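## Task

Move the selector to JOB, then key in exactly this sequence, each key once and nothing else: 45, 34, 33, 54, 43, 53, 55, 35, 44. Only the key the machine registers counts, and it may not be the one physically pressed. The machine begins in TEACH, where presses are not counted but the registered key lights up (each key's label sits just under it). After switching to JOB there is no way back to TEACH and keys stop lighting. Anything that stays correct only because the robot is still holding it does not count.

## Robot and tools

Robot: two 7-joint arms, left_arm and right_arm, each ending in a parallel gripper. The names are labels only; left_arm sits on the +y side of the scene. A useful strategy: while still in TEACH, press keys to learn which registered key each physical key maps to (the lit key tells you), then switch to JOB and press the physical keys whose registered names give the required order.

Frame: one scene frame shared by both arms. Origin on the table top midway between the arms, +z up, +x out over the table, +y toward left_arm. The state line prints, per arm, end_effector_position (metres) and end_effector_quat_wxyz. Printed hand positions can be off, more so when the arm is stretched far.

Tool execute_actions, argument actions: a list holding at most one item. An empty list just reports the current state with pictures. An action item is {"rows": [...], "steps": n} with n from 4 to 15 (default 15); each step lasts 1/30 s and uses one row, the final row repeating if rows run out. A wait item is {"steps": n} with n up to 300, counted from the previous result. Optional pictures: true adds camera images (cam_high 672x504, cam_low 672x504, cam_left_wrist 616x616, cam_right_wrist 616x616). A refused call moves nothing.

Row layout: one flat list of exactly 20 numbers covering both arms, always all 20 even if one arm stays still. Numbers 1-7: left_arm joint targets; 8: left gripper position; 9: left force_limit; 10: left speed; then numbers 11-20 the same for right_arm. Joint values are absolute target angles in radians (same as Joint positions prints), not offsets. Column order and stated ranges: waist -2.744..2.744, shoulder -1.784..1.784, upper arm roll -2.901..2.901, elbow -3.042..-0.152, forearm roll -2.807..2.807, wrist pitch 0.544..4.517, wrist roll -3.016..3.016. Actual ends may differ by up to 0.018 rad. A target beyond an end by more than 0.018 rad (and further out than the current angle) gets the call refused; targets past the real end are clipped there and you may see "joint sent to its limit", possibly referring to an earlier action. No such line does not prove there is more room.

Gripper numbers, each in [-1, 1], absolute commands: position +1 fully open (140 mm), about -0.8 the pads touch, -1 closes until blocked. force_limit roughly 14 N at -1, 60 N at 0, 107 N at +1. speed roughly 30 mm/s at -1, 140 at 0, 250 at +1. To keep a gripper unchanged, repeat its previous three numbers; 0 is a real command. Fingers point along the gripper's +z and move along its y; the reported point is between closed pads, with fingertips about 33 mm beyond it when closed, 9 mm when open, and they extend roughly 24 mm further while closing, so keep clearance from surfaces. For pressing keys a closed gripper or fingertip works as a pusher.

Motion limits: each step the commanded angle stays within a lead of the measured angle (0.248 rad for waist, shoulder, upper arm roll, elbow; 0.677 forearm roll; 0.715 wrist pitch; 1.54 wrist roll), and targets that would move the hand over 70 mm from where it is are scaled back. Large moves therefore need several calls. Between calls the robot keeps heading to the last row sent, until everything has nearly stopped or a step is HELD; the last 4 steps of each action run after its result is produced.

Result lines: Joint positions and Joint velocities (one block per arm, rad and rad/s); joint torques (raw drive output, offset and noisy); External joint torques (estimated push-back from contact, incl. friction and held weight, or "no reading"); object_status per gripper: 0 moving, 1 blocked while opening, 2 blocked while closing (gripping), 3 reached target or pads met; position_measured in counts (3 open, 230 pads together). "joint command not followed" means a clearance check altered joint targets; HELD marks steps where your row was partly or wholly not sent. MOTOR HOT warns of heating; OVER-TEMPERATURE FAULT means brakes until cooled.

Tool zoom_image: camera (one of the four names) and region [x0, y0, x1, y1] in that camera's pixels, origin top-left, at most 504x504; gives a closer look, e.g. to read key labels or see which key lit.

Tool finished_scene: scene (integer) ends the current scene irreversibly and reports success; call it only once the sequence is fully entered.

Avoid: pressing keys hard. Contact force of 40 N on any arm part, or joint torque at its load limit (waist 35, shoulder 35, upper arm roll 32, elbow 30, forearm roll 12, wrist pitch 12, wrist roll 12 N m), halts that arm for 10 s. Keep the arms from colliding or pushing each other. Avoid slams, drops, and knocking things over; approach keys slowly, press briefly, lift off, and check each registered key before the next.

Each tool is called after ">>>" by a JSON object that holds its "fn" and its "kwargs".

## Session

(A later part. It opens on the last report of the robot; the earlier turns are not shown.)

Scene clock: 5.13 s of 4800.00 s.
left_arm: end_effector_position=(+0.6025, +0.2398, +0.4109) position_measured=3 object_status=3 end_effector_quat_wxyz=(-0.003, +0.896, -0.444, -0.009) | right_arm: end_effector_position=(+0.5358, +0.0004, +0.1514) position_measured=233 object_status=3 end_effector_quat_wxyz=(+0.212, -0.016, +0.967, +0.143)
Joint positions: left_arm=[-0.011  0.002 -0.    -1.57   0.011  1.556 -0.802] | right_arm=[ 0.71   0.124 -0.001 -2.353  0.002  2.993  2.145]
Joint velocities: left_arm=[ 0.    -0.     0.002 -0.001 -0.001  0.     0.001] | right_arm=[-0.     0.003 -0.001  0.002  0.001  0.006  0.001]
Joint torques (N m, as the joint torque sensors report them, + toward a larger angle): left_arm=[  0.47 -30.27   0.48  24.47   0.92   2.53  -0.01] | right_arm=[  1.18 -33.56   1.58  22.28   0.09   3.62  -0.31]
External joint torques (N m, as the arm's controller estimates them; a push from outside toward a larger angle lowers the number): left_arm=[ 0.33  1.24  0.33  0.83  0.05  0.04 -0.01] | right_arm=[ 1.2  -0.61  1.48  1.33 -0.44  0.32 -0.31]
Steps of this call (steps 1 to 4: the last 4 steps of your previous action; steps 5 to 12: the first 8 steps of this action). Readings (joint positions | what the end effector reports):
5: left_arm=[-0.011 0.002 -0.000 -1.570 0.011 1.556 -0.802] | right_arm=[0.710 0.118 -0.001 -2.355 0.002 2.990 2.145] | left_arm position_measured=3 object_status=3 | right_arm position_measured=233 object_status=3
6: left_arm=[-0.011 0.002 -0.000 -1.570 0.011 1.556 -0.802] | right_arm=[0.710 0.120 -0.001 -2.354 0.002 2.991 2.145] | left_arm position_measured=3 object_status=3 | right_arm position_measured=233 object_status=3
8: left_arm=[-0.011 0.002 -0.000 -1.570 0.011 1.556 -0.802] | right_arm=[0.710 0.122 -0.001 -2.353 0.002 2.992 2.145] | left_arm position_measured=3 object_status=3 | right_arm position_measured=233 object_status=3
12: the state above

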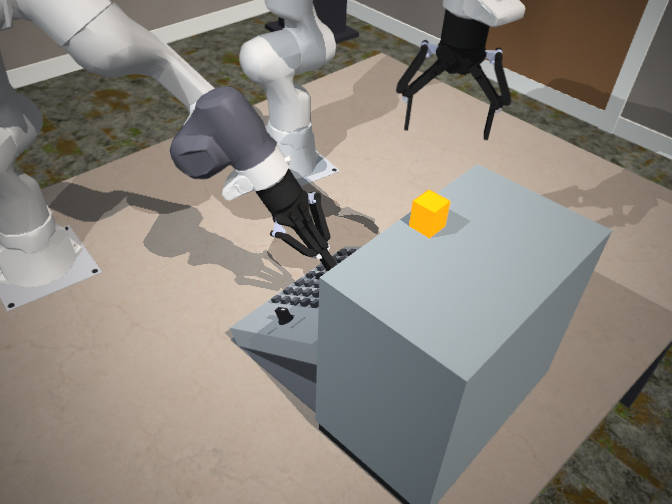

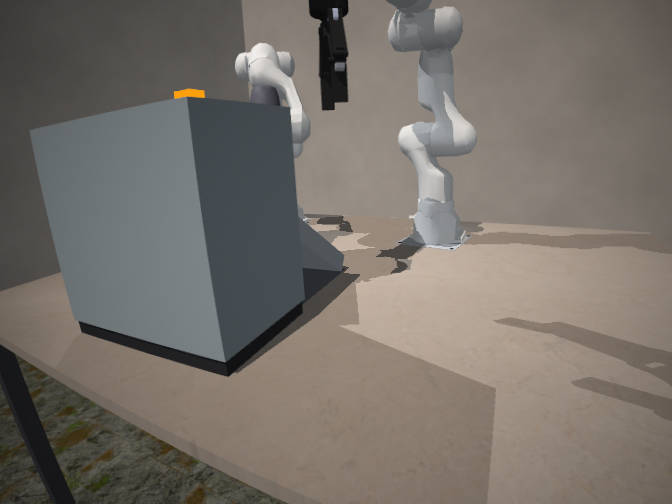

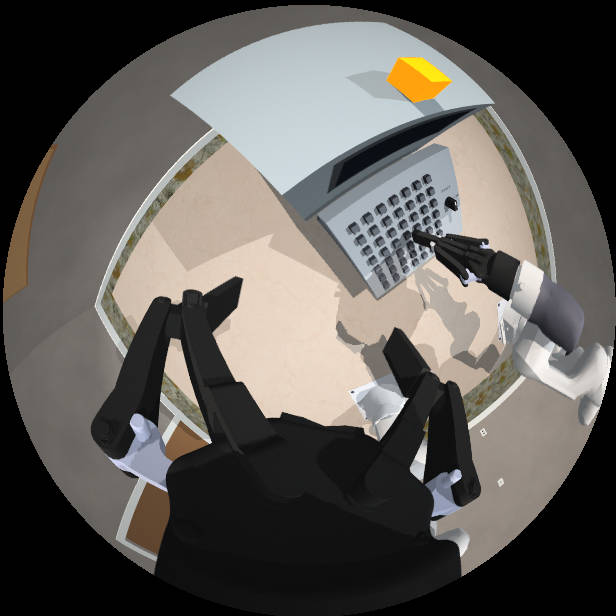

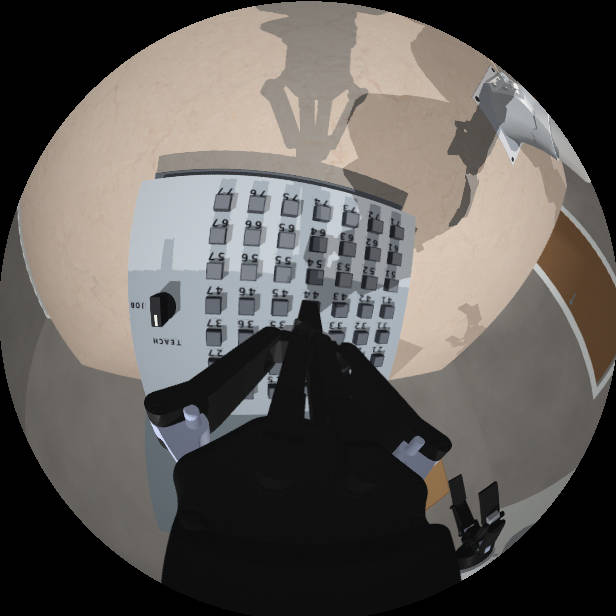

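>>> {"fn": "execute_actions", "kwargs": {"actions": [{"rows":[[-0.011,0.002,0,-1.57,0.011,1.556,-0.802,1,0,0,0.712,0.132,0,-2.353,0,3.005,2.14,-1,0,0]],"steps":12}]}}

>>> {"fn": "execute_actions", "kwargs": {"actions": [{"rows":[[-0.011,0.002,0,-1.57,0.011,1.556,-0.802,1,0,0,0.712,0.138,0,-2.355,0,3.013,2.14,-1,0,0]],"steps":12}], "pictures": true}}

Scene clock: 5.57 s of 4800.00 s.
left_arm: end_effector_position=(+0.6025, +0.2398, +0.4109) position_measured=3 object_status=3 end_effector_quat_wxyz=(-0.003, +0.896, -0.444, -0.009) | right_arm: end_effector_position=(+0.5364, +0.0008, +0.1488) position_measured=233 object_status=3 end_effector_quat_wxyz=(+0.212, -0.016, +0.967, +0.143)
Joint positions: left_arm=[-0.011  0.002 -0.    -1.57   0.011  1.556 -0.802] | right_arm=[ 0.71   0.131 -0.001 -2.353  0.002  3.001  2.145]
Joint velocities: left_arm=[ 0.     0.    -0.001 -0.    -0.001 -0.    -0.001] | right_arm=[-0.    -0.    -0.    -0.     0.     0.012 -0.002]
Joint torques (N m, as the joint torque sensors report them, + toward a larger angle): left_arm=[  0.75 -29.98   0.13  24.37   0.93   2.54  -0.04] | right_arm=[  1.4  -34.03   1.41  21.57   0.08   3.65  -0.31]
External joint torques (N m, as the arm's controller estimates them; a push from outside toward a larger angle lowers the number): left_arm=[ 0.76  1.56  0.13  0.69  0.07  0.04 -0.04] | right_arm=[ 1.47 -0.74  1.36  0.54 -0.45  0.33 -0.31]
Steps of this call (steps 1 to 4: the last 4 steps of your previous action; step 5: the robot went on to your last target; steps 6 to 13: the first 8 steps of this action). Readings (joint positions | what the end effector reports):
6: left_arm=[-0.011 0.002 -0.000 -1.570 0.011 1.556 -0.802] | right_arm=[0.710 0.125 -0.001 -2.353 0.002 2.995 2.145] | left_arm position_measured=3 object_status=3 | right_arm position_measured=233 object_status=3
7: left_arm=[-0.011 0.002 -0.000 -1.570 0.011 1.556 -0.802] | right_arm=[0.710 0.126 -0.001 -2.353 0.002 2.997 2.145] | left_arm position_measured=3 object_status=3 | right_arm position_measured=233 object_status=3
9: left_arm=[-0.011 0.002 -0.000 -1.570 0.011 1.556 -0.802] | right_arm=[0.710 0.129 -0.001 -2.353 0.002 2.999 2.145] | left_arm position_measured=3 object_status=3 | right_arm position_measured=233 object_status=3
13: the state above

Scene clock: 5.97 s of 4800.00 s.
left_arm: end_effector_position=(+0.6025, +0.2398, +0.4109) position_measured=3 object_status=3 end_effector_quat_wxyz=(-0.003, +0.896, -0.444, -0.009) | right_arm: end_effector_position=(+0.5367, +0.0010, +0.1463) position_measured=233 object_status=3 end_effector_quat_wxyz=(+0.213, -0.016, +0.966, +0.143)
Joint positions: left_arm=[-0.011  0.002 -0.    -1.57   0.011  1.556 -0.802] | right_arm=[ 0.71   0.137 -0.001 -2.354  0.002  3.009  2.145]
Joint velocities: left_arm=[ 0.    -0.001  0.    -0.001 -0.     0.001 -0.002] | right_arm=[-0.     0.001  0.001  0.001 -0.001  0.012 -0.002]
Joint torques (N m, as the joint torque sensors report them, + toward a larger angle): left_arm=[  0.84 -30.    -0.12  24.74   0.84   2.51  -0.02] | right_arm=[  1.39 -33.91   1.71  20.52   0.12   3.77  -0.3 ]
External joint torques (N m, as the arm's controller estimates them; a push from outside toward a larger angle lowers the number): left_arm=[ 0.76  1.67 -0.19  1.03 -0.03  0.02 -0.02] | right_arm=[ 1.3  -0.59  1.5  -0.36 -0.39  0.45 -0.3 ]
Steps of this call (steps 1 to 4: the last 4 steps of your previous action; steps 5 to 12: the first 8 steps of this action). Readings (joint positions | what the end effector reports):
5: left_arm=[-0.011 0.002 -0.000 -1.570 0.011 1.556 -0.802] | right_arm=[0.710 0.132 -0.001 -2.353 0.002 3.004 2.145] | left_arm position_measured=3 object_status=3 | right_arm position_measured=233 object_status=3
6: left_arm=[-0.011 0.002 -0.000 -1.570 0.011 1.556 -0.802] | right_arm=[0.710 0.133 -0.001 -2.353 0.002 3.005 2.145] | left_arm position_measured=3 object_status=3 | right_arm position_measured=233 object_status=3
8: left_arm=[-0.011 0.002 -0.000 -1.570 0.011 1.556 -0.802] | right_arm=[0.710 0.136 -0.001 -2.353 0.002 3.007 2.145] | left_arm position_measured=3 object_status=3 | right_arm position_measured=233 object_status=3
12: the state above

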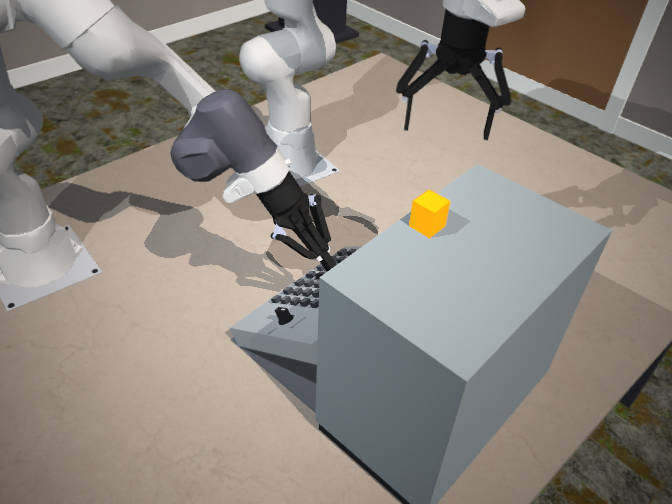

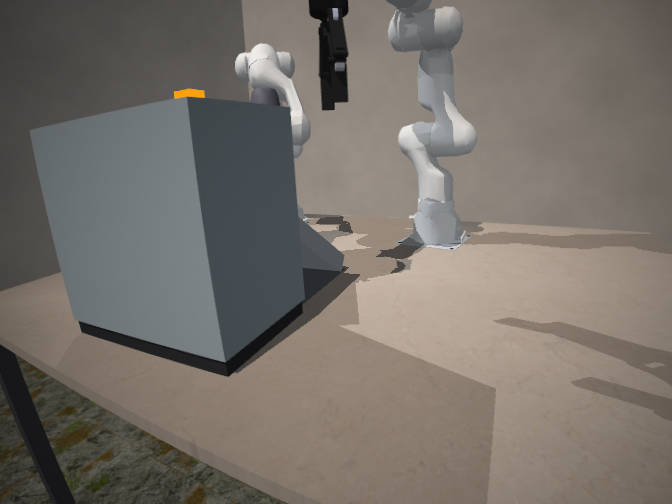

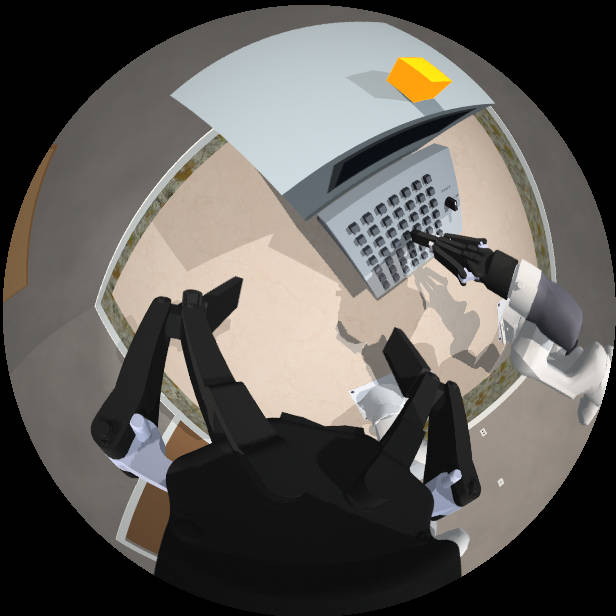

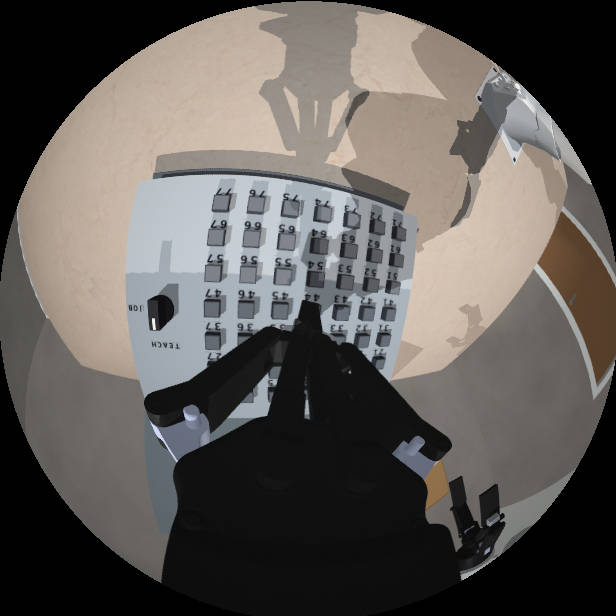

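>>> {"fn": "execute_actions", "kwargs": {"actions": [{"rows":[[-0.011,0.002,0,-1.57,0.011,1.556,-0.802,1,0,0,0.712,0.146,0,-2.356,0,3.022,2.14,-1,0,0]],"steps":12}]}}

>>> {"fn": "execute_actions", "kwargs": {"actions": [{"rows":[[-0.011,0.002,0,-1.57,0.011,1.556,-0.802,1,0,0,0.712,0.152,0,-2.357,0,3.03,2.14,-1,0,0]],"steps":12}], "pictures": true}}

Scene clock: 6.40 s of 4800.00 s.
left_arm: end_effector_position=(+0.6025, +0.2398, +0.4109) position_measured=3 object_status=3 end_effector_quat_wxyz=(-0.003, +0.896, -0.444, -0.009) | right_arm: end_effector_position=(+0.5367, +0.0010, +0.1424) position_measured=233 object_status=3 end_effector_quat_wxyz=(+0.212, -0.016, +0.967, +0.143)
Joint positions: left_arm=[-0.011  0.002 -0.    -1.57   0.011  1.556 -0.802] | right_arm=[ 0.71   0.145 -0.001 -2.355  0.002  3.018  2.145]
Joint velocities: left_arm=[ 0.001 -0.001  0.001  0.     0.001 -0.    -0.001] | right_arm=[-0.     0.001 -0.    -0.    -0.     0.012 -0.   ]
Joint torques (N m, as the joint torque sensors report them, + toward a larger angle): left_arm=[  0.91 -30.12  -0.13  24.45   0.82   2.51   0.03] | right_arm=[  1.36 -34.19   1.37  20.67   0.09   3.54  -0.32]
External joint torques (N m, as the arm's controller estimates them; a push from outside toward a larger angle lowers the number): left_arm=[ 0.83  1.49 -0.21  0.74 -0.05  0.01  0.03] | right_arm=[ 1.34 -0.67  1.22 -0.11 -0.42  0.22 -0.32]
Steps of this call (steps 1 to 4: the last 4 steps of your previous action; step 5: the robot went on to your last target; steps 6 to 13: the first 8 steps of this action). Readings (joint positions | what the end effector reports):
6: left_arm=[-0.011 0.002 -0.000 -1.570 0.011 1.556 -0.802] | right_arm=[0.710 0.138 -0.001 -2.354 0.002 3.012 2.145] | left_arm position_measured=3 object_status=3 | right_arm position_measured=233 object_status=3
7: left_arm=[-0.011 0.002 -0.000 -1.570 0.011 1.556 -0.802] | right_arm=[0.710 0.140 -0.001 -2.354 0.002 3.014 2.145] | left_arm position_measured=3 object_status=3 | right_arm position_measured=233 object_status=3
9: left_arm=[-0.011 0.002 -0.000 -1.570 0.011 1.556 -0.802] | right_arm=[0.710 0.143 -0.001 -2.354 0.002 3.016 2.145] | left_arm position_measured=3 object_status=3 | right_arm position_measured=233 object_status=3
13: the state above

Scene clock: 6.80 s of 4800.00 s.
left_arm: end_effector_position=(+0.6025, +0.2398, +0.4109) position_measured=3 object_status=3 end_effector_quat_wxyz=(-0.003, +0.896, -0.444, -0.009) | right_arm: end_effector_position=(+0.5372, +0.0013, +0.1405) position_measured=233 object_status=3 end_effector_quat_wxyz=(+0.213, -0.016, +0.966, +0.144)
Joint positions: left_arm=[-0.011  0.002 -0.    -1.57   0.011  1.556 -0.802] | right_arm=[ 0.71   0.15  -0.001 -2.355  0.002  3.026  2.145]
Joint velocities: left_arm=[ 0.001 -0.001  0.    -0.    -0.001 -0.001 -0.   ] | right_arm=[-0.001  0.     0.     0.    -0.002  0.01   0.001]
Joint torques (N m, as the joint torque sensors report them, + toward a larger angle): left_arm=[  0.57 -30.33   0.18  24.2    0.79   2.52   0.07] | right_arm=[  1.2  -33.62   1.7   20.61   0.11   3.59  -0.3 ]
External joint torques (N m, as the arm's controller estimates them; a push from outside toward a larger angle lowers the number): left_arm=[ 0.59  1.19  0.19  0.56 -0.07  0.03  0.07] | right_arm=[ 1.21 -0.12  1.57 -0.03 -0.4   0.28 -0.3 ]
Steps of this call (steps 1 to 4: the last 4 steps of your previous action; steps 5 to 12: the first 8 steps of this action). Readings (joint positions | what the end effector reports):
5: left_arm=[-0.011 0.002 -0.000 -1.570 0.011 1.556 -0.802] | right_arm=[0.710 0.146 -0.001 -2.355 0.002 3.021 2.145] | left_arm position_measured=3 object_status=3 | right_arm position_measured=233 object_status=3
6: left_arm=[-0.011 0.002 -0.000 -1.570 0.011 1.556 -0.802] | right_arm=[0.710 0.147 -0.001 -2.355 0.002 3.022 2.145] | left_arm position_measured=3 object_status=3 | right_arm position_measured=233 object_status=3
8: left_arm=[-0.011 0.002 -0.000 -1.570 0.011 1.556 -0.802] | right_arm=[0.710 0.150 -0.001 -2.355 0.002 3.024 2.145] | left_arm position_measured=3 object_status=3 | right_arm position_measured=233 object_status=3
12: the state above

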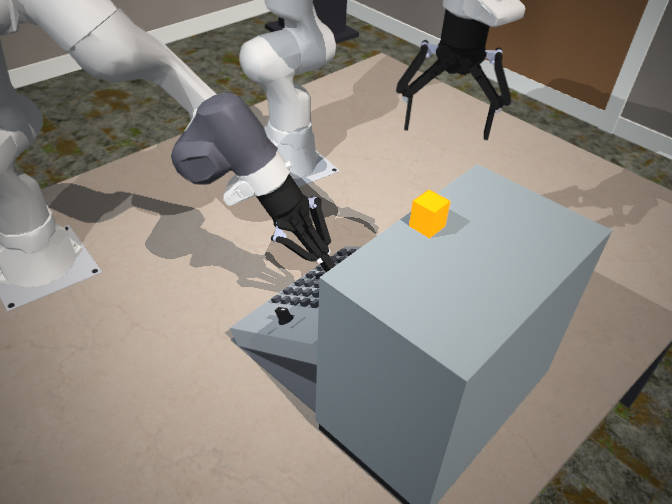

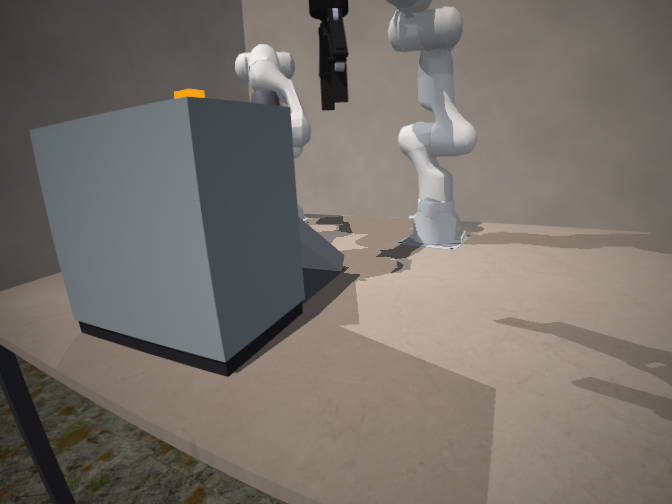

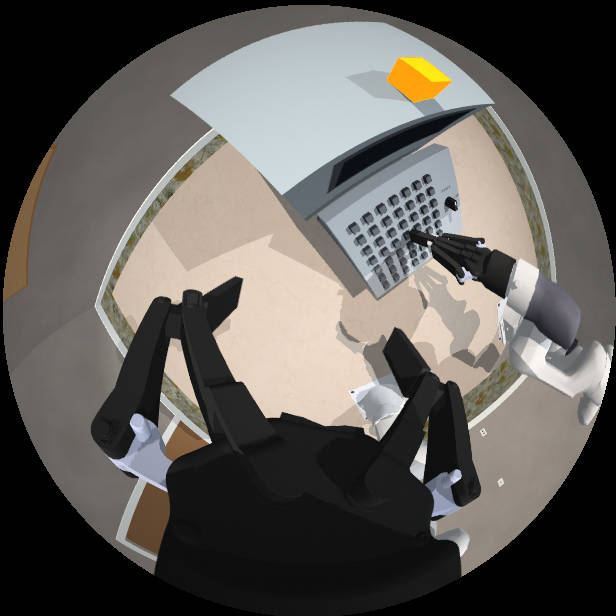

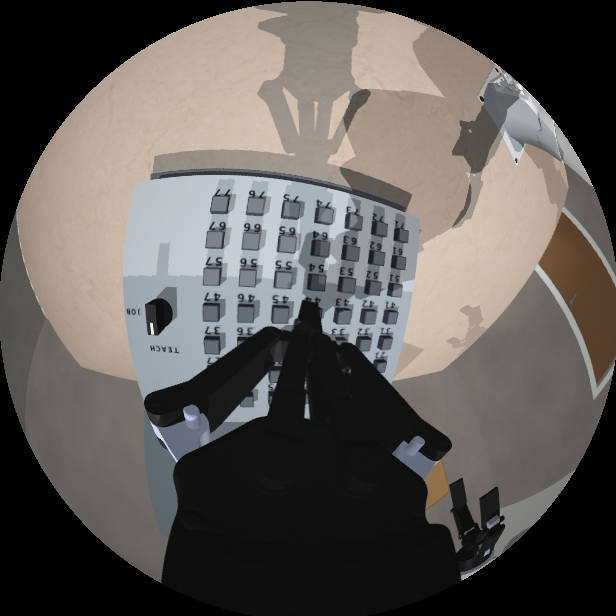

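>>> {"fn": "execute_actions", "kwargs": {"actions": [{"rows":[[-0.011,0.002,0,-1.57,0.011,1.556,-0.802,1,0,0,0.712,0.16,0,-2.354,0,3.035,2.14,-1,0,0]],"steps":12}]}}

>>> {"fn": "execute_actions", "kwargs": {"actions": [{"rows":[[-0.011,0.002,0,-1.57,0.011,1.556,-0.802,1,0,0,0.712,0.167,0,-2.351,0,3.039,2.14,-1,0,0]],"steps":12}], "pictures": true}}

Scene clock: 7.27 s of 4800.00 s.
left_arm: end_effector_position=(+0.6025, +0.2398, +0.4109) position_measured=3 object_status=3 end_effector_quat_wxyz=(-0.003, +0.896, -0.444, -0.009) | right_arm: end_effector_position=(+0.5379, +0.0018, +0.1386) position_measured=233 object_status=3 end_effector_quat_wxyz=(+0.214, -0.016, +0.966, +0.144)
Joint positions: left_arm=[-0.011  0.002 -0.    -1.57   0.011  1.556 -0.802] | right_arm=[ 0.71   0.157 -0.001 -2.355  0.002  3.033  2.145]
Joint velocities: left_arm=[-0.001 -0.001 -0.     0.001 -0.    -0.001  0.001] | right_arm=[ 0.     0.005  0.     0.     0.     0.005 -0.001]
Joint torques (N m, as the joint torque sensors report them, + toward a larger angle): left_arm=[  0.13 -30.5   -0.36  24.66   0.86   2.55  -0.04] | right_arm=[  1.38 -32.34   1.45  21.73   0.07   3.51  -0.3 ]
External joint torques (N m, as the arm's controller estimates them; a push from outside toward a larger angle lowers the number): left_arm=[ 0.11  1.03 -0.38  0.99  0.    0.05 -0.04] | right_arm=[ 1.39  1.28  1.31  1.2  -0.44  0.2  -0.31]
Steps of this call (steps 1 to 4: the last 4 steps of your previous action; steps 5 to 6: the robot went on to your last target; steps 7 to 14: the first 8 steps of this action). Readings (joint positions | what the end effector reports):
7: left_arm=[-0.011 0.002 -0.000 -1.570 0.011 1.556 -0.802] | right_arm=[0.710 0.151 -0.001 -2.355 0.002 3.028 2.145] | left_arm position_measured=3 object_status=3 | right_arm position_measured=233 object_status=3
8: left_arm=[-0.011 0.002 -0.000 -1.570 0.011 1.556 -0.802] | right_arm=[0.710 0.153 -0.001 -2.355 0.002 3.030 2.145] | left_arm position_measured=3 object_status=3 | right_arm position_measured=233 object_status=3
10: left_arm=[-0.011 0.002 -0.000 -1.570 0.011 1.556 -0.802] | right_arm=[0.710 0.155 -0.001 -2.355 0.002 3.032 2.145] | left_arm position_measured=3 object_status=3 | right_arm position_measured=233 object_status=3
14: the state above

Scene clock: 7.67 s of 4800.00 s.
left_arm: end_effector_position=(+0.6025, +0.2398, +0.4109) position_measured=3 object_status=3 end_effector_quat_wxyz=(-0.003, +0.896, -0.444, -0.009) | right_arm: end_effector_position=(+0.5386, +0.0023, +0.1377) position_measured=233 object_status=3 end_effector_quat_wxyz=(+0.214, -0.016, +0.966, +0.145)
Joint positions: left_arm=[-0.011  0.002 -0.    -1.57   0.011  1.556 -0.802] | right_arm=[ 0.71   0.16  -0.001 -2.353  0.002  3.036  2.145]
Joint velocities: left_arm=[ 0.     0.     0.001  0.    -0.002 -0.    -0.001] | right_arm=[-0.    -0.    -0.001  0.     0.001  0.    -0.001]
Joint torques (N m, as the joint torque sensors report them, + toward a larger angle): left_arm=[  0.16 -29.75   0.2   24.52   0.88   2.48   0.01] | right_arm=[  0.99 -30.5    1.65  22.45   0.1    3.78  -0.32]
External joint torques (N m, as the arm's controller estimates them; a push from outside toward a larger angle lowers the number): left_arm=[0.24 1.69 0.27 0.91 0.04 0.   0.01] | right_arm=[ 0.98  3.2   1.48  1.94 -0.4   0.47 -0.32]
Steps of this call (steps 1 to 4: the last 4 steps of your previous action; steps 5 to 12: the first 8 steps of this action). Readings (joint positions | what the end effector reports):
5: left_arm=[-0.011 0.002 -0.000 -1.570 0.011 1.556 -0.802] | right_arm=[0.710 0.158 -0.001 -2.354 0.002 3.034 2.145] | left_arm position_measured=3 object_status=3 | right_arm position_measured=233 object_status=3
6: left_arm=[-0.011 0.002 -0.000 -1.570 0.011 1.556 -0.802] | right_arm=[0.710 0.160 -0.001 -2.353 0.002 3.035 2.145] | left_arm position_measured=3 object_status=3 | right_arm position_measured=233 object_status=3
8: left_arm=[-0.011 0.002 -0.000 -1.570 0.011 1.556 -0.802] | right_arm=[0.710 0.160 -0.001 -2.353 0.002 3.036 2.145] | left_arm position_measured=3 object_status=3 | right_arm position_measured=233 object_status=3
12: the state above

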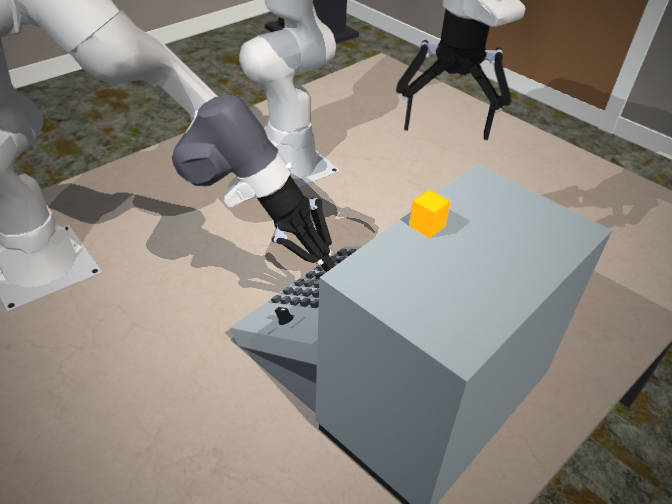

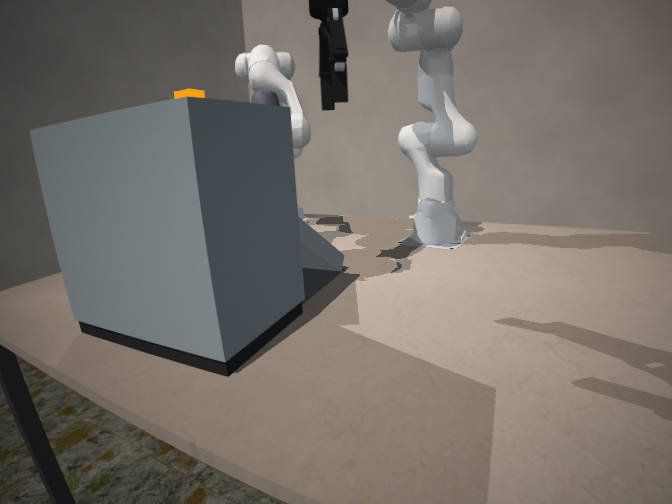

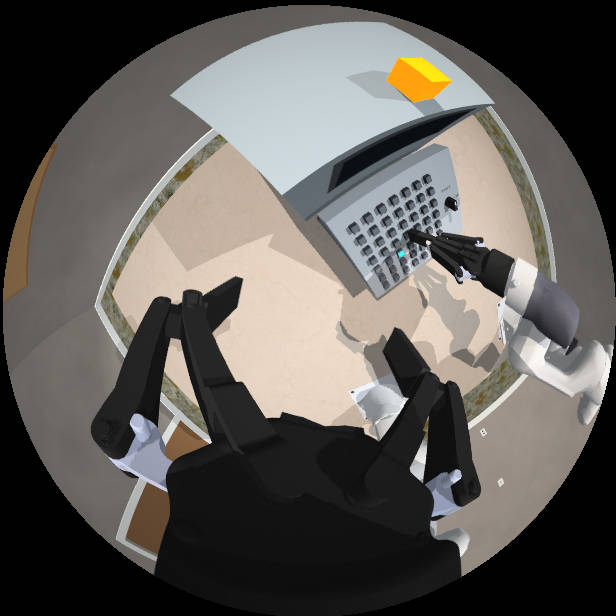

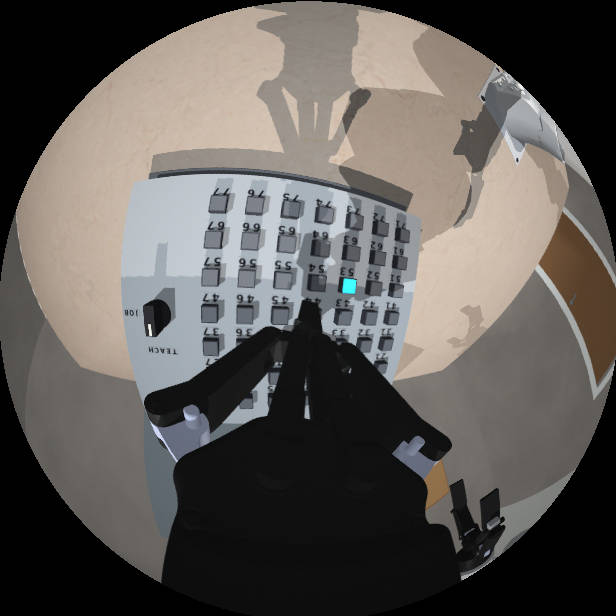

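>>> {"fn": "execute_actions", "kwargs": {"actions": [{"rows":[[-0.011,0.002,0,-1.57,0.011,1.556,-0.802,1,0,0,0.712,0.132,0,-2.365,0,3.019,2.14,-1,0,0]],"steps":10}], "pictures": true}}

Scene clock: 8.47 s of 4800.00 s.
left_arm: end_effector_position=(+0.6025, +0.2398, +0.4109) position_measured=3 object_status=3 end_effector_quat_wxyz=(-0.003, +0.896, -0.444, -0.009) | right_arm: end_effector_position=(+0.5373, +0.0015, +0.1483) position_measured=233 object_status=3 end_effector_quat_wxyz=(+0.218, -0.016, +0.965, +0.147)
Joint positions: left_arm=[-0.011  0.002 -0.    -1.57   0.011  1.556 -0.802] | right_arm=[ 0.71   0.134 -0.001 -2.361  0.002  3.026  2.145]
Joint velocities: left_arm=[ 0.     0.     0.001  0.     0.     0.001 -0.   ] | right_arm=[-0.001 -0.036  0.001 -0.007 -0.    -0.023  0.   ]
Joint torques (N m, as the joint torque sensors report them, + toward a larger angle): left_arm=[  0.74 -30.1    0.5   24.7    0.83   2.45  -0.04] | right_arm=[  1.16 -33.2    1.68  19.06   0.1    2.8   -0.31]
External joint torques (N m, as the arm's controller estimates them; a push from outside toward a larger angle lowers the number): left_arm=[ 0.62  1.24  0.38  1.13 -0.04 -0.03 -0.04] | right_arm=[ 1.15 -1.79  1.55 -0.8  -0.4  -0.34 -0.31]
Steps of this call (steps 1 to 4: the last 4 steps of your previous action; steps 5 to 15: the robot went on to your last target; steps 16 to 18: nothing new was sent; steps 19 to 24: the first 6 steps of this action). Readings (joint positions | what the end effector reports):
19: left_arm=[-0.011 0.002 -0.000 -1.570 0.011 1.556 -0.802] | right_arm=[0.710 0.156 -0.001 -2.356 0.002 3.034 2.145] | left_arm position_measured=3 object_status=3 | right_arm position_measured=233 object_status=3
20: left_arm=[-0.011 0.002 -0.000 -1.570 0.011 1.556 -0.802] | right_arm=[0.710 0.148 -0.001 -2.359 0.002 3.031 2.145] | left_arm position_measured=3 object_status=3 | right_arm position_measured=233 object_status=3
22: left_arm=[-0.011 0.002 -0.000 -1.570 0.011 1.556 -0.802] | right_arm=[0.710 0.138 -0.001 -2.361 0.002 3.028 2.145] | left_arm position_measured=3 object_status=3 | right_arm position_measured=233 object_status=3
24: the state above

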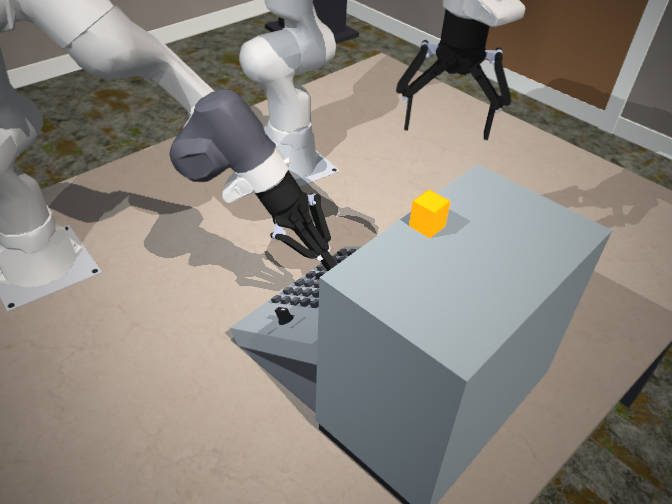

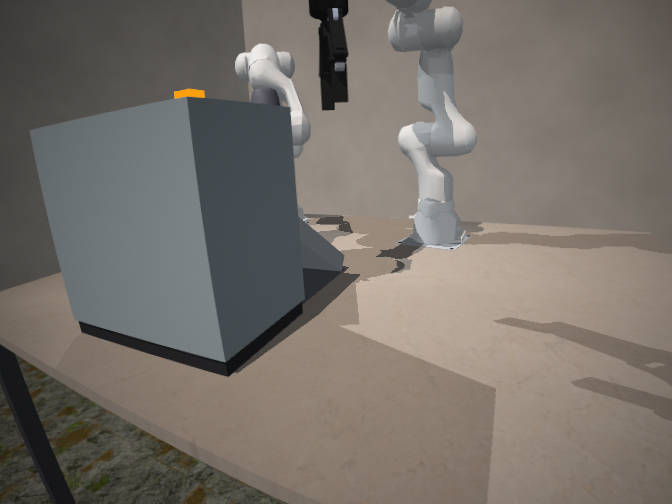

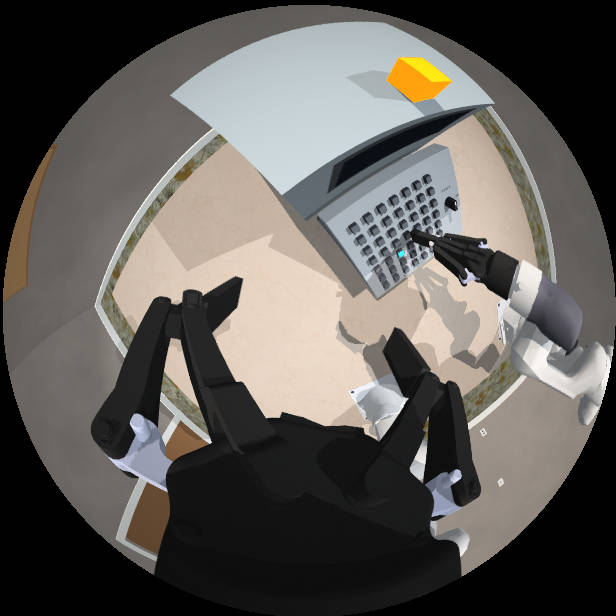

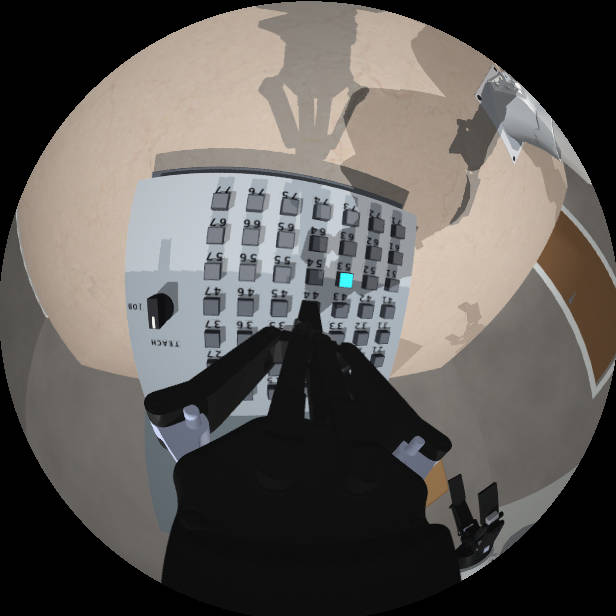

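>>> {"fn": "execute_actions", "kwargs": {"actions": [{"rows":[[-0.011,0.002,0,-1.57,0.011,1.556,-0.802,1,0,0,0.7555,0.172,0,-2.311,0,3.005,2.185,-1,0,0]],"steps":15}]}}

>>> {"fn": "execute_actions", "kwargs": {"actions": [{"rows":[[-0.011,0.002,0,-1.57,0.011,1.556,-0.802,1,0,0,0.7555,0.195,0,-2.302,0,3.018,2.185,-1,0,0]],"steps":12}]}}

>>> {"fn": "execute_actions", "kwargs": {"actions": [{"rows":[[-0.011,0.002,0,-1.57,0.011,1.556,-0.802,1,0,0,0.7555,0.207,0,-2.297,0,3.025,2.185,-1,0,0]],"steps":15}], "pictures": true}}

Scene clock: 9.10 s of 4800.00 s.
left_arm: end_effector_position=(+0.6025, +0.2398, +0.4109) position_measured=3 object_status=3 end_effector_quat_wxyz=(-0.003, +0.896, -0.444, -0.009) | right_arm: end_effector_position=(+0.5293, +0.0335, +0.1453) position_measured=233 object_status=3 end_effector_quat_wxyz=(+0.210, -0.027, +0.965, +0.152)
Joint positions: left_arm=[-0.011  0.002 -0.    -1.57   0.011  1.556 -0.802] | right_arm=[ 0.754  0.171  0.001 -2.313  0.002  3.009  2.169]
Joint velocities: left_arm=[0.001 0.    0.    0.001 0.001 0.001 0.001] | right_arm=[ 0.     0.003 -0.     0.007 -0.    -0.01   0.034]
Joint torques (N m, as the joint torque sensors report them, + toward a larger angle): left_arm=[  0.72 -29.9    0.17  24.24   0.83   2.54  -0.03] | right_arm=[  0.39 -35.15   0.53  22.71   0.1    3.06   0.26]
External joint torques (N m, as the arm's controller estimates them; a push from outside toward a larger angle lowers the number): left_arm=[ 0.57  1.67  0.02  0.55 -0.04  0.05 -0.03] | right_arm=[ 0.4  -0.9   0.37  1.95 -0.42 -0.24  0.26]
Steps of this call (steps 1 to 4: the last 4 steps of your previous action; steps 5 to 8: the robot went on to your last target; steps 9 to 19: the first 11 steps of this action). Readings (joint positions | what the end effector reports):
9: left_arm=[-0.011 0.002 -0.000 -1.570 0.011 1.556 -0.802] | right_arm=[0.717 0.141 -0.004 -2.351 0.002 3.019 2.148] | left_arm position_measured=3 object_status=3 | right_arm position_measured=233 object_status=3
10: left_arm=[-0.011 0.002 -0.000 -1.570 0.011 1.556 -0.802] | right_arm=[0.727 0.151 -0.005 -2.337 0.002 3.017 2.152] | left_arm position_measured=3 object_status=3 | right_arm position_measured=233 object_status=3
12: left_arm=[-0.011 0.002 -0.000 -1.570 0.011 1.556 -0.802] | right_arm=[0.743 0.163 -0.002 -2.323 0.002 3.014 2.157] | left_arm position_measured=3 object_status=3 | right_arm position_measured=233 object_status=3
16: left_arm=[-0.011 0.002 -0.000 -1.570 0.011 1.556 -0.802] | right_arm=[0.754 0.170 0.001 -2.315 0.002 3.010 2.165] | left_arm position_measured=3 object_status=3 | right_arm position_measured=233 object_status=3
19: the state above

Scene clock: 9.50 s of 4800.00 s.
left_arm: end_effector_position=(+0.6025, +0.2398, +0.4109) position_measured=3 object_status=3 end_effector_quat_wxyz=(-0.003, +0.896, -0.444, -0.009) | right_arm: end_effector_position=(+0.5303, +0.0343, +0.1363) position_measured=233 object_status=3 end_effector_quat_wxyz=(+0.206, -0.023, +0.967, +0.151)
Joint positions: left_arm=[-0.011  0.002 -0.    -1.57   0.011  1.556 -0.802] | right_arm=[ 0.754  0.193  0.001 -2.304  0.002  3.014  2.177]
Joint velocities: left_arm=[-0.001 -0.001 -0.001  0.001  0.001 -0.     0.002] | right_arm=[0.    0.002 0.002 0.005 0.    0.004 0.009]
Joint torques (N m, as the joint torque sensors report them, + toward a larger angle): left_arm=[  0.59 -29.99   0.05  24.5    0.88   2.48   0.02] | right_arm=[  0.79 -35.02   0.75  22.73   0.1    3.76   0.32]
External joint torques (N m, as the arm's controller estimates them; a push from outside toward a larger angle lowers the number): left_arm=[ 0.79  1.63  0.25  0.78  0.04 -0.01  0.02] | right_arm=[ 0.75 -0.11  0.52  2.01 -0.41  0.45  0.31]
Steps of this call (steps 1 to 4: the last 4 steps of your previous action; steps 5 to 12: the first 8 steps of this action). Readings (joint positions | what the end effector reports):
5: left_arm=[-0.011 0.002 -0.000 -1.570 0.011 1.556 -0.802] | right_arm=[0.754 0.174 0.001 -2.310 0.002 3.009 2.174] | left_arm position_measured=3 object_status=3 | right_arm position_measured=233 object_status=3
6: left_arm=[-0.011 0.002 -0.000 -1.570 0.011 1.556 -0.802] | right_arm=[0.754 0.180 0.001 -2.307 0.002 3.011 2.174] | left_arm position_measured=3 object_status=3 | right_arm position_measured=233 object_status=3
8: left_arm=[-0.011 0.002 -0.000 -1.570 0.011 1.556 -0.802] | right_arm=[0.754 0.189 0.001 -2.305 0.002 3.013 2.175] | left_arm position_measured=3 object_status=3 | right_arm position_measured=233 object_status=3
12: the state above

Scene clock: 10.00 s of 4800.00 s.
left_arm: end_effector_position=(+0.6025, +0.2398, +0.4109) position_measured=3 object_status=3 end_effector_quat_wxyz=(-0.003, +0.896, -0.444, -0.009) | right_arm: end_effector_position=(+0.5321, +0.0356, +0.1348) position_measured=233 object_status=3 end_effector_quat_wxyz=(+0.207, -0.022, +0.966, +0.152)
Joint positions: left_arm=[-0.011  0.002 -0.    -1.57   0.011  1.556 -0.802] | right_arm=[ 0.754  0.201  0.001 -2.299  0.002  3.02   2.18 ]
Joint velocities: left_arm=[ 0.     0.    -0.    -0.     0.     0.001 -0.001] | right_arm=[-0.001  0.001  0.001  0.001  0.    -0.     0.003]
Joint torques (N m, as the joint torque sensors report them, + toward a larger angle): left_arm=[  0.52 -30.39   0.42  24.92   0.88   2.51  -0.07] | right_arm=[  0.64 -32.72   0.85  22.87   0.06   4.14   0.06]
External joint torques (N m, as the arm's controller estimates them; a push from outside toward a larger angle lowers the number): left_arm=[ 0.52  0.9   0.42  1.4   0.03  0.03 -0.06] | right_arm=[ 0.57  2.38  0.58  2.25 -0.44  0.84  0.06]
Steps of this call (steps 1 to 4: the last 4 steps of your previous action; steps 5 to 15: the first 11 steps of this action). Readings (joint positions | what the end effector reports):
5: left_arm=[-0.011 0.002 -0.000 -1.570 0.011 1.556 -0.802] | right_arm=[0.754 0.195 0.001 -2.303 0.002 3.016 2.178] | left_arm position_measured=3 object_status=3 | right_arm position_measured=233 object_status=3
6: left_arm=[-0.011 0.002 -0.000 -1.570 0.011 1.556 -0.802] | right_arm=[0.754 0.198 0.001 -2.301 0.002 3.017 2.178] | left_arm position_measured=3 object_status=3 | right_arm position_measured=233 object_status=3
8: left_arm=[-0.011 0.002 -0.000 -1.570 0.011 1.556 -0.802] | right_arm=[0.754 0.201 0.001 -2.299 0.002 3.020 2.179] | left_arm position_measured=3 object_status=3 | right_arm position_measured=233 object_status=3
12: left_arm=[-0.011 0.002 -0.000 -1.570 0.011 1.556 -0.802] | right_arm=[0.754 0.201 0.001 -2.299 0.002 3.020 2.179] | left_arm position_measured=3 object_status=3 | right_arm position_measured=233 object_status=3
15: the state above

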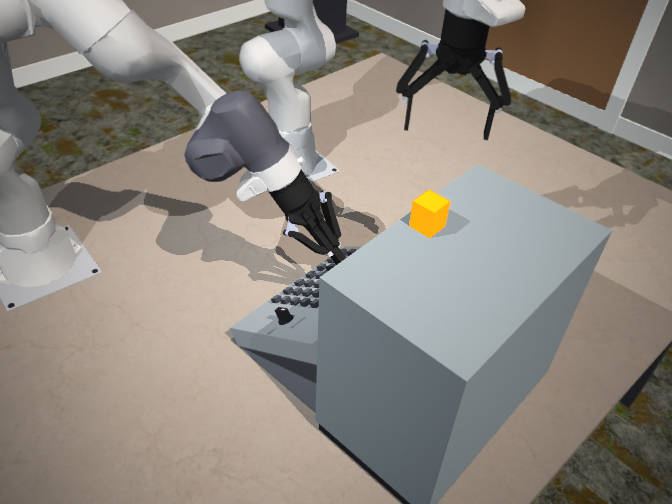

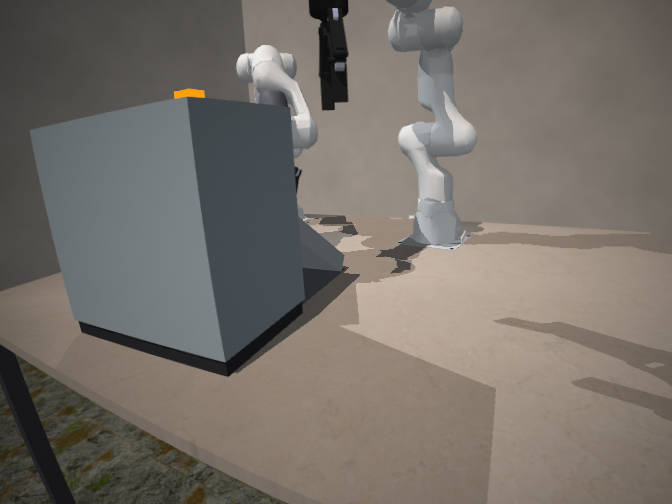

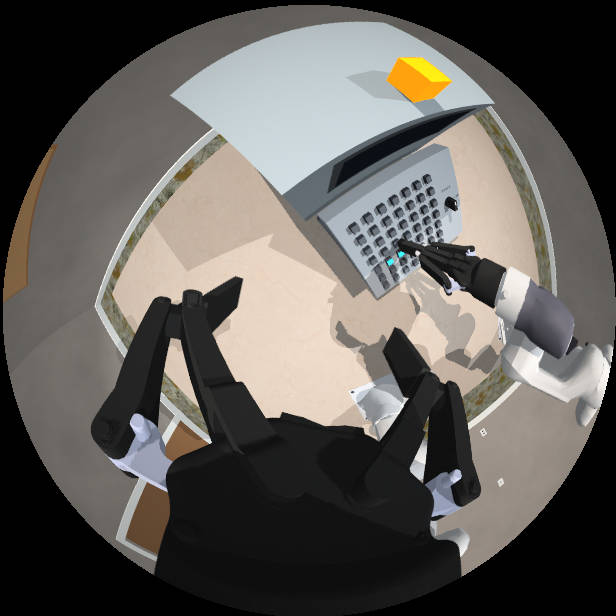

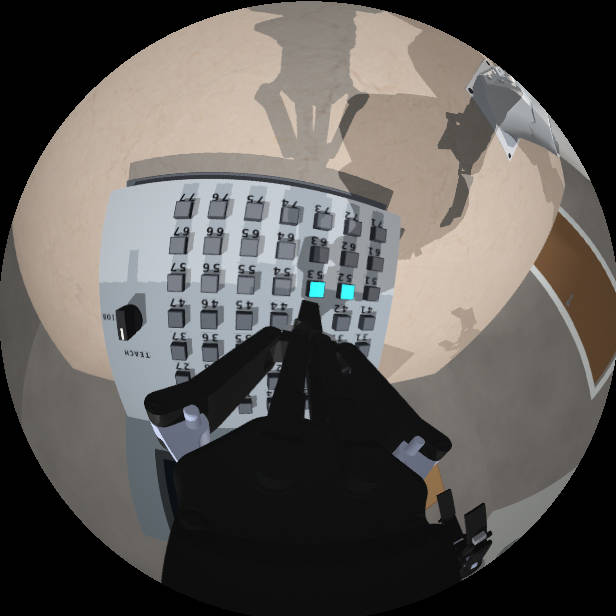

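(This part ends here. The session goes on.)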